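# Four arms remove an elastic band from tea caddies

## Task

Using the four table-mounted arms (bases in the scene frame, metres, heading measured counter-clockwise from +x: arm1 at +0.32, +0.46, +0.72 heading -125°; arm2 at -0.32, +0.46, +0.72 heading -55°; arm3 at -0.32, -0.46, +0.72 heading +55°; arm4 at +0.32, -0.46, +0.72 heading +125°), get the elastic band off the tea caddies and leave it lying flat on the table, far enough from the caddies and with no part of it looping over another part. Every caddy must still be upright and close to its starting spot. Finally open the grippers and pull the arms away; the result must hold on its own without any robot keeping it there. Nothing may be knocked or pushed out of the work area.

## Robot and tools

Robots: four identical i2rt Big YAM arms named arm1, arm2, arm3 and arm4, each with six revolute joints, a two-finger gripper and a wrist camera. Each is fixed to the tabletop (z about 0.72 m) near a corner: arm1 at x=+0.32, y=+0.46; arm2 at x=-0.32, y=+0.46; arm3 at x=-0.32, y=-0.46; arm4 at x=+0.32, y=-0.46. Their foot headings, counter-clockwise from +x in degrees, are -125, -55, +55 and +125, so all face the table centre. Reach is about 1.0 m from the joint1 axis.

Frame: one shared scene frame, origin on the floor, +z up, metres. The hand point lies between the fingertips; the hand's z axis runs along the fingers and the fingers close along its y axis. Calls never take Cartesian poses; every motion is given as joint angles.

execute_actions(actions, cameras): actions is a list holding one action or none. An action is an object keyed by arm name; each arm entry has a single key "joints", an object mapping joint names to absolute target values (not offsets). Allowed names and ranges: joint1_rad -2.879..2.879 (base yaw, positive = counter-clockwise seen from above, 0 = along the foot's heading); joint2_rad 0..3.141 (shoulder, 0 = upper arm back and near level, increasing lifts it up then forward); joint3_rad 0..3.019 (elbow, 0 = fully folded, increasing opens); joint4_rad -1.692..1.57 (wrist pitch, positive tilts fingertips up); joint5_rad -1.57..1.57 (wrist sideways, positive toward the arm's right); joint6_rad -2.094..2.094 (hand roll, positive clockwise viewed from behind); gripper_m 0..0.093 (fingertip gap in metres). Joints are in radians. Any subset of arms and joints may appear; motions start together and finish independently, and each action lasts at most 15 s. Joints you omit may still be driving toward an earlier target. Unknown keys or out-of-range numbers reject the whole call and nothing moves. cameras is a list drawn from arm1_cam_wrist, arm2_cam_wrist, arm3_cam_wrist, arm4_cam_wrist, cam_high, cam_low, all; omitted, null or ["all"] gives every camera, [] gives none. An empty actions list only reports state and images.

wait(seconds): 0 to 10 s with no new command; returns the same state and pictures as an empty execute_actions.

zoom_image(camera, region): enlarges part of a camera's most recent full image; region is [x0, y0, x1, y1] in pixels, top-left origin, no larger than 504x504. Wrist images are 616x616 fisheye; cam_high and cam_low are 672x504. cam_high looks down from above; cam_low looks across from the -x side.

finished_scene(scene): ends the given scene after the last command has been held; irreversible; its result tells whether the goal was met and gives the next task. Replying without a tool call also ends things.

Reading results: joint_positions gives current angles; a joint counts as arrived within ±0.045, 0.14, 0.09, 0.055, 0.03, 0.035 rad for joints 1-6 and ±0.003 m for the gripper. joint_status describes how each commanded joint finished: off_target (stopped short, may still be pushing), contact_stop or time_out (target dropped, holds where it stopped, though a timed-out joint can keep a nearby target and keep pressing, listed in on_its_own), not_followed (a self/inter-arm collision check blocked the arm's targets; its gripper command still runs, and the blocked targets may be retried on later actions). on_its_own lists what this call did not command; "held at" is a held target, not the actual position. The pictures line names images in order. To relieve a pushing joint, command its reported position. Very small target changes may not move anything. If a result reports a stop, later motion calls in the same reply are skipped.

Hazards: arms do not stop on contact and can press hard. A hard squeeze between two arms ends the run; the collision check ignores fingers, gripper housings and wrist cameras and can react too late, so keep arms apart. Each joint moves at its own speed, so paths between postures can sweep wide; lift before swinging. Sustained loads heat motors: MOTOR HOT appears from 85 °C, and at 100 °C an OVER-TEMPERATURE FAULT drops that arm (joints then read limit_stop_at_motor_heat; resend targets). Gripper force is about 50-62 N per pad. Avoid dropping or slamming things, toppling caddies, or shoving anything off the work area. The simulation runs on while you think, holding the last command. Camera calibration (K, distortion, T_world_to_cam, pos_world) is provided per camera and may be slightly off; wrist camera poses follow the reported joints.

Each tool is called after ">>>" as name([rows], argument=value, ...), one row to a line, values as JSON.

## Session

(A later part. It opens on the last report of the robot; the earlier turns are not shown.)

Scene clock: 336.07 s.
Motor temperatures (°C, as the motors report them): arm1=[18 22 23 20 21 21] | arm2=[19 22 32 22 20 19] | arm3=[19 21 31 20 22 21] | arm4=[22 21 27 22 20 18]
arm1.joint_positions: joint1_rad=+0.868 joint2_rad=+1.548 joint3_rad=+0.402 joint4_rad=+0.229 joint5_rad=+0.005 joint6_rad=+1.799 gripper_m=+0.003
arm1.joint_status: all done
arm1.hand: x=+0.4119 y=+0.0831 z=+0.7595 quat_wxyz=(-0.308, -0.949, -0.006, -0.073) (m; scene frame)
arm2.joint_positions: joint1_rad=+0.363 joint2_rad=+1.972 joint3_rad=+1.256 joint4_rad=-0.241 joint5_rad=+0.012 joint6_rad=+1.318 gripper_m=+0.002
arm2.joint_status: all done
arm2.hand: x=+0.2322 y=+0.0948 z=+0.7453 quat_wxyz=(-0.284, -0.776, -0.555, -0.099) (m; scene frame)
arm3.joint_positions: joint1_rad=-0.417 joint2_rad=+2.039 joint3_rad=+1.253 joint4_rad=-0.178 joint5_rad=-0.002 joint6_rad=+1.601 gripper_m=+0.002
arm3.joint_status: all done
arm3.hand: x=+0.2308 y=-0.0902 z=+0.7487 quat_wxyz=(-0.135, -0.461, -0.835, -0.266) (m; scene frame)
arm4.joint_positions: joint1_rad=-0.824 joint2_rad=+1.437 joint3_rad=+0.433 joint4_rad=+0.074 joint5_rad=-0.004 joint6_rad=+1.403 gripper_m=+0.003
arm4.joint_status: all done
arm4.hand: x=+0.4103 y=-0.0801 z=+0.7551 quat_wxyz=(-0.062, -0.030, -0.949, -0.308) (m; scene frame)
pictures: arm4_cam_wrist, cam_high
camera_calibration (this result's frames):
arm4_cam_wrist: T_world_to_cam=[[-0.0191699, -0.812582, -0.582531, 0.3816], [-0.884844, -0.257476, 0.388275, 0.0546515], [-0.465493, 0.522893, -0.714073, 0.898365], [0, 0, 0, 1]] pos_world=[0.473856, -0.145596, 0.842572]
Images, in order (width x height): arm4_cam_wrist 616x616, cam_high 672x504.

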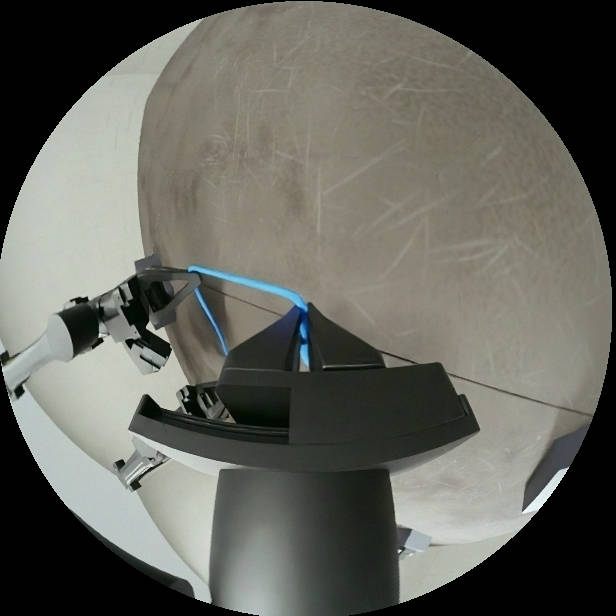

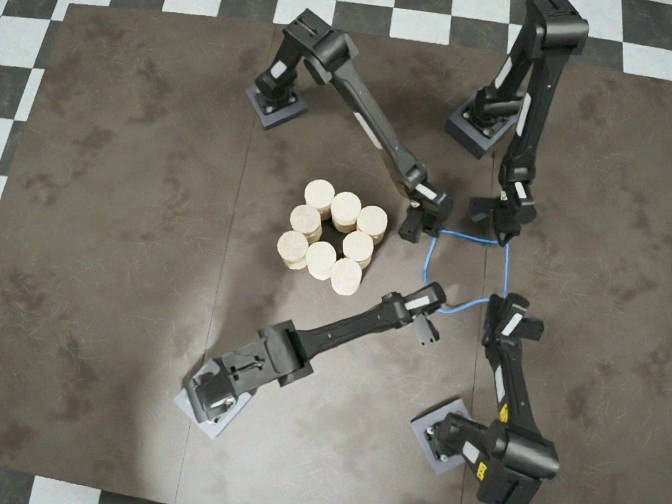

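Lower arms 1 and 4 slightly, then open, then raise.

>>> execute_actions([
  {"arm1":{"joints":{"joint2_rad":1.60,"joint3_rad":0.385}},"arm4":{"joints":{"joint2_rad":1.475,"joint3_rad":0.418}}},
], cameras=[])

>>> execute_actions([
  {"arm1":{"joints":{"gripper_m":0.022}},"arm2":{"joints":{"gripper_m":0.022}},"arm3":{"joints":{"gripper_m":0.022}},"arm4":{"joints":{"gripper_m":0.022}}},
])

Scene clock: 340.60 s.
Motor temperatures (°C, as the motors report them): arm1=[18 22 23 20 21 21] | arm2=[19 22 32 22 20 19] | arm3=[19 22 31 20 22 21] | arm4=[22 21 27 22 20 18]
arm1.joint_positions: joint1_rad=+0.868 joint2_rad=+1.583 joint3_rad=+0.398 joint4_rad=+0.236 joint5_rad=+0.005 joint6_rad=+1.799 gripper_m=+0.003
arm1.joint_status: all done
arm1.hand: x=+0.4102 y=+0.0902 z=+0.7466 quat_wxyz=(-0.293, -0.954, -0.006, -0.069) (m; scene frame)
arm2.joint_positions: joint1_rad=+0.363 joint2_rad=+1.972 joint3_rad=+1.256 joint4_rad=-0.241 joint5_rad=+0.012 joint6_rad=+1.318 gripper_m=+0.002
arm2.joint_status: not commanded
arm2.hand: x=+0.2322 y=+0.0948 z=+0.7453 quat_wxyz=(-0.284, -0.776, -0.555, -0.099) (m; scene frame)
arm3.joint_positions: joint1_rad=-0.417 joint2_rad=+2.039 joint3_rad=+1.253 joint4_rad=-0.178 joint5_rad=-0.002 joint6_rad=+1.601 gripper_m=+0.002
arm3.joint_status: not commanded
arm3.hand: x=+0.2308 y=-0.0902 z=+0.7487 quat_wxyz=(-0.135, -0.461, -0.835, -0.266) (m; scene frame)
arm4.joint_positions: joint1_rad=-0.824 joint2_rad=+1.468 joint3_rad=+0.430 joint4_rad=+0.082 joint5_rad=-0.004 joint6_rad=+1.403 gripper_m=+0.003
arm4.joint_status: all done
arm4.hand: x=+0.4093 y=-0.0844 z=+0.7438 quat_wxyz=(-0.060, -0.030, -0.953, -0.295) (m; scene frame)
pictures: none
No camera images: the call's "cameras" was empty. Leave "cameras" out to get every camera's image.

Scene clock: 341.17 s.
Motor temperatures (°C, as the motors report them): arm1=[18 22 23 20 21 21] | arm2=[19 23 32 22 20 19] | arm3=[19 22 31 20 22 21] | arm4=[22 21 26 22 20 18]
arm1.joint_positions: joint1_rad=+0.868 joint2_rad=+1.583 joint3_rad=+0.386 joint4_rad=+0.236 joint5_rad=+0.004 joint6_rad=+1.799 gripper_m=+0.022
arm1.joint_status: all done
arm1.hand: x=+0.4087 y=+0.0964 z=+0.7434 quat_wxyz=(-0.287, -0.955, -0.006, -0.068) (m; scene frame)
arm2.joint_positions: joint1_rad=+0.363 joint2_rad=+1.972 joint3_rad=+1.256 joint4_rad=-0.241 joint5_rad=+0.012 joint6_rad=+1.318 gripper_m=+0.022
arm2.joint_status: all done
arm2.hand: x=+0.2322 y=+0.0948 z=+0.7453 quat_wxyz=(-0.284, -0.776, -0.555, -0.099) (m; scene frame)
arm3.joint_positions: joint1_rad=-0.417 joint2_rad=+2.039 joint3_rad=+1.253 joint4_rad=-0.178 joint5_rad=-0.002 joint6_rad=+1.601 gripper_m=+0.022
arm3.joint_status: all done
arm3.hand: x=+0.2308 y=-0.0902 z=+0.7487 quat_wxyz=(-0.135, -0.461, -0.835, -0.266) (m; scene frame)
arm4.joint_positions: joint1_rad=-0.824 joint2_rad=+1.468 joint3_rad=+0.419 joint4_rad=+0.082 joint5_rad=-0.003 joint6_rad=+1.403 gripper_m=+0.022
arm4.joint_status: all done
arm4.hand: x=+0.4082 y=-0.0902 z=+0.7401 quat_wxyz=(-0.059, -0.031, -0.955, -0.290) (m; scene frame)
pictures: arm1_cam_wrist, arm2_cam_wrist, arm3_cam_wrist, arm4_cam_wrist, cam_high, cam_low
camera_calibration (this result's frames):
arm1_cam_wrist: T_world_to_cam=[[0.0313728, 0.826221, -0.562472, 0.326901], [0.717252, 0.373316, 0.588374, -0.764791], [0.696107, -0.421893, -0.580897, 0.309616], [0, 0, 0, 1]] pos_world=[0.322766, 0.146042, 0.81371]
arm2_cam_wrist: T_world_to_cam=[[-0.805167, 0.215156, -0.552643, 0.577607], [0.0169543, 0.939838, 0.341199, -0.340667], [0.592806, 0.265352, -0.760375, 0.53272], [0, 0, 0, 1]] pos_world=[0.155046, 0.0545374, 0.840512]
arm3_cam_wrist: T_world_to_cam=[[-0.70077, -0.427839, -0.570855, 0.554826], [-0.709642, 0.499955, 0.496441, -0.157804], [0.0730048, 0.752994, -0.653965, 0.664611], [0, 0, 0, 1]] pos_world=[0.228301, -0.184177, 0.829698]
arm4_cam_wrist: T_world_to_cam=[[-0.0242338, -0.833357, -0.552204, 0.34237], [-0.882139, -0.242064, 0.404024, 0.0446133], [-0.470365, 0.496912, -0.729271, 0.90292], [0, 0, 0, 1]] pos_world=[0.472354, -0.152556, 0.829507]
Images, in order (width x height): arm1_cam_wrist 616x616, arm2_cam_wrist 616x616, arm3_cam_wrist 616x616, arm4_cam_wrist 616x616, cam_high 672x504, cam_low 672x504.

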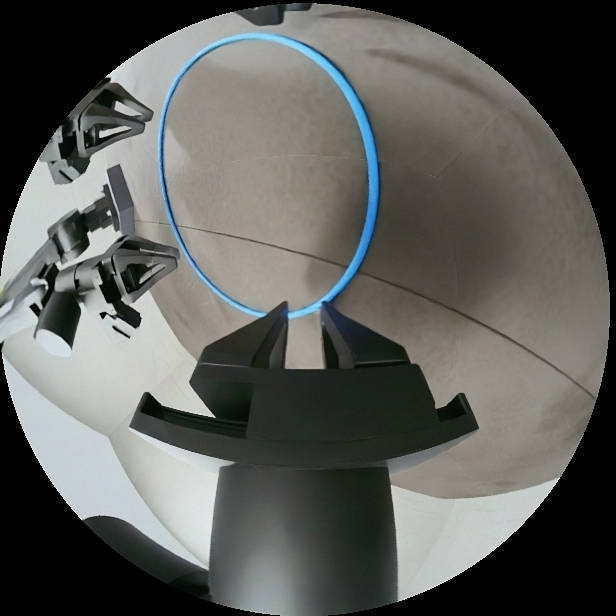

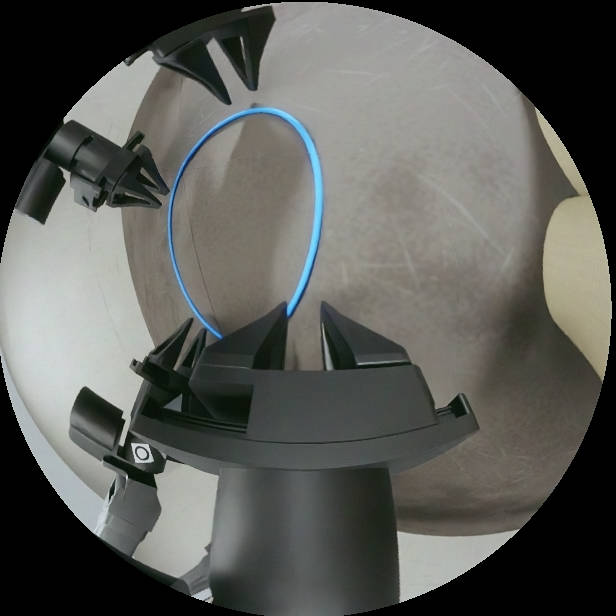

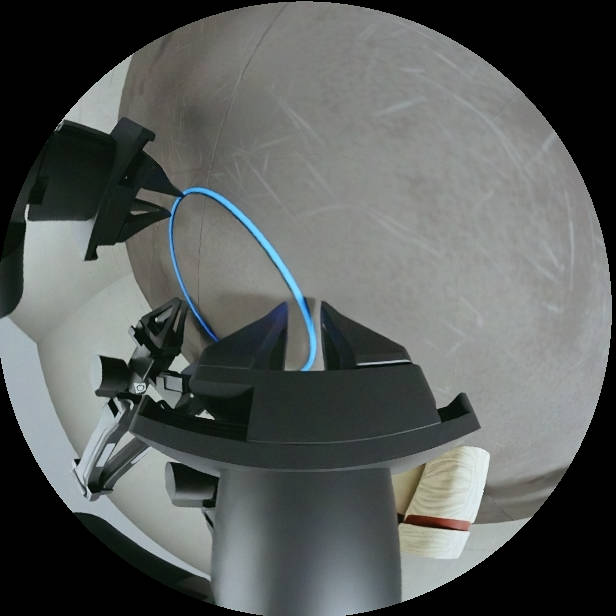

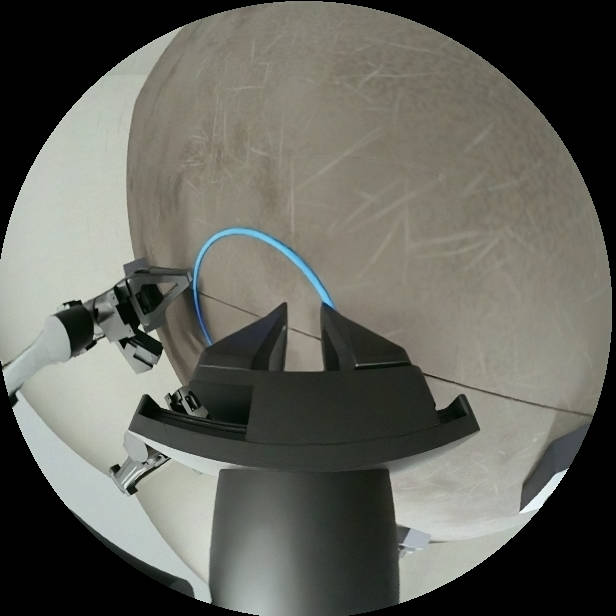

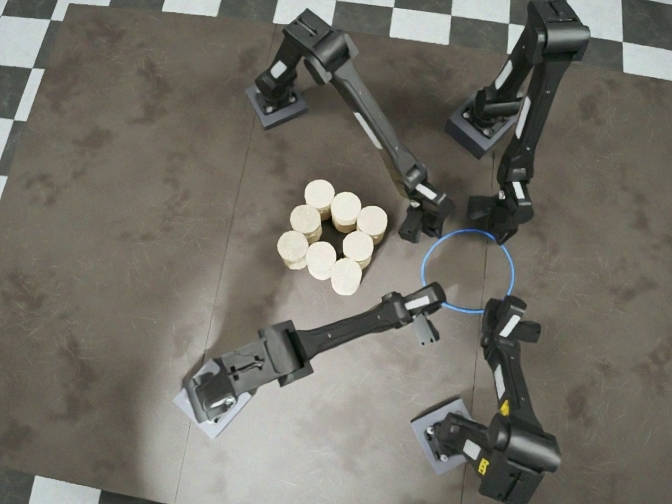

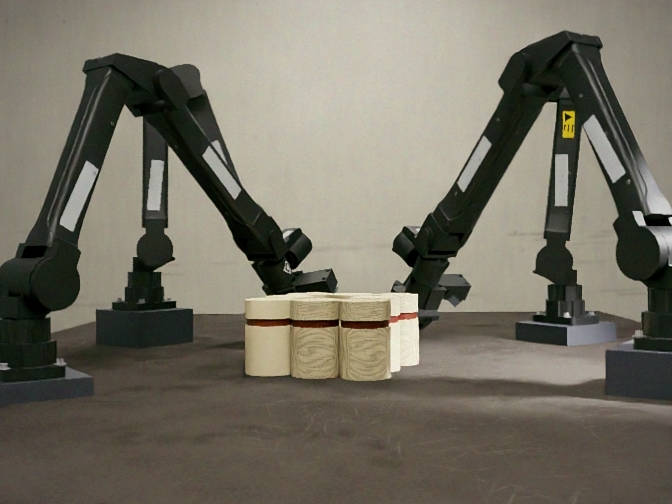

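>>> execute_actions([
  {"arm1":{"joints":{"joint2_rad":1.33,"joint4_rad":0.1}},"arm2":{"joints":{"joint2_rad":1.55}},"arm3":{"joints":{"joint2_rad":1.62}},"arm4":{"joints":{"joint2_rad":1.22,"joint4_rad":-0.05}}},
], cameras=[])

>>> execute_actions([
  {"arm1":{"joints":{"joint1_rad":1.1,"joint2_rad":0.7,"joint3_rad":0.5,"joint4_rad":-0.6}},"arm2":{"joints":{"joint2_rad":0.6,"joint3_rad":0.9,"joint4_rad":-0.7}},"arm3":{"joints":{"joint2_rad":0.6,"joint3_rad":0.9,"joint4_rad":-0.7}},"arm4":{"joints":{"joint1_rad":-1.1,"joint2_rad":0.7,"joint3_rad":0.55,"joint4_rad":-0.6}}},
], cameras=["cam_high","cam_low"])

Scene clock: 350.83 s.
Motor temperatures (°C, as the motors report them): arm1=[18 22 23 20 21 21] | arm2=[19 23 31 22 20 19] | arm3=[19 23 31 20 21 21] | arm4=[22 21 26 22 20 18]
arm1.joint_positions: joint1_rad=+0.868 joint2_rad=+1.324 joint3_rad=+0.383 joint4_rad=+0.108 joint5_rad=+0.004 joint6_rad=+1.799 gripper_m=+0.022
arm1.joint_status: all done
arm1.hand: x=+0.4114 y=+0.0851 z=+0.8159 quat_wxyz=(-0.346, -0.934, -0.005, -0.082) (m; scene frame)
arm2.joint_positions: joint1_rad=+0.363 joint2_rad=+1.548 joint3_rad=+1.256 joint4_rad=-0.232 joint5_rad=+0.012 joint6_rad=+1.316 gripper_m=+0.022
arm2.joint_status: all done
arm2.hand: x=+0.2327 y=+0.0975 z=+1.0220 quat_wxyz=(-0.468, -0.705, -0.505, -0.170) (m; scene frame)
arm3.joint_positions: joint1_rad=-0.417 joint2_rad=+1.593 joint3_rad=+1.258 joint4_rad=-0.166 joint5_rad=-0.001 joint6_rad=+1.601 gripper_m=+0.022
arm3.joint_status: all done
arm3.hand: x=+0.2404 y=-0.0843 z=+1.0467 quat_wxyz=(-0.232, -0.416, -0.753, -0.454) (m; scene frame)
arm4.joint_positions: joint1_rad=-0.824 joint2_rad=+1.214 joint3_rad=+0.416 joint4_rad=-0.039 joint5_rad=-0.003 joint6_rad=+1.403 gripper_m=+0.022
arm4.joint_status: all done
arm4.hand: x=+0.4091 y=-0.0858 z=+0.8127 quat_wxyz=(-0.072, -0.030, -0.933, -0.351) (m; scene frame)
pictures: none
No camera images: the call's "cameras" was empty. Leave "cameras" out to get every camera's image.

Scene clock: 352.40 s.
Motor temperatures (°C, as the motors report them): arm1=[18 22 23 20 21 21] | arm2=[19 23 31 22 20 19] | arm3=[19 23 31 20 21 21] | arm4=[22 21 27 22 20 18]
arm1.joint_positions: joint1_rad=+1.102 joint2_rad=+0.701 joint3_rad=+0.481 joint4_rad=-0.592 joint5_rad=+0.002 joint6_rad=+1.799 gripper_m=+0.022
arm1.joint_status: all done
arm1.hand: x=+0.4652 y=+0.1752 z=+0.9579 quat_wxyz=(-0.343, -0.924, -0.114, -0.127) (m; scene frame)
arm2.joint_positions: joint1_rad=+0.363 joint2_rad=+0.594 joint3_rad=+0.906 joint4_rad=-0.690 joint5_rad=+0.012 joint6_rad=+1.316 gripper_m=+0.022
arm2.joint_status: all done
arm2.hand: x=-0.0352 y=+0.2749 z=+1.1708 quat_wxyz=(-0.526, -0.673, -0.483, -0.193) (m; scene frame)
arm3.joint_positions: joint1_rad=-0.417 joint2_rad=+0.601 joint3_rad=+0.894 joint4_rad=-0.686 joint5_rad=-0.001 joint6_rad=+1.601 gripper_m=+0.022
arm3.joint_status: all done
arm3.hand: x=-0.0367 y=-0.2706 z=+1.2002 quat_wxyz=(-0.253, -0.402, -0.728, -0.495) (m; scene frame)
arm4.joint_positions: joint1_rad=-1.100 joint2_rad=+0.698 joint3_rad=+0.519 joint4_rad=-0.589 joint5_rad=+0.000 joint6_rad=+1.403 gripper_m=+0.022
arm4.joint_status: all done
arm4.hand: x=+0.4800 y=-0.1734 z=+0.9471 quat_wxyz=(-0.131, -0.156, -0.907, -0.367) (m; scene frame)
pictures: cam_high, cam_low
Images, in order (width x height): cam_high 672x504, cam_low 672x504.

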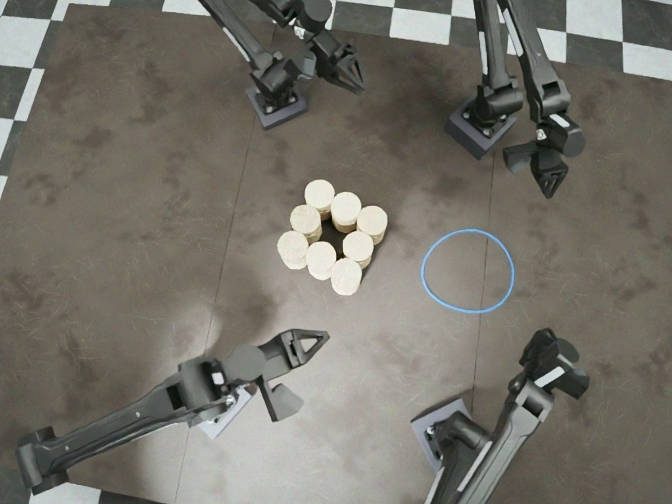

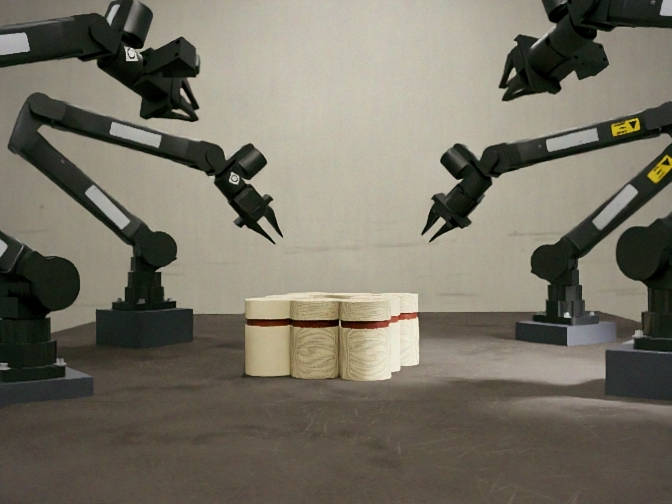

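>>> finished_scene(scene=2)

The scene is finished: the task was done.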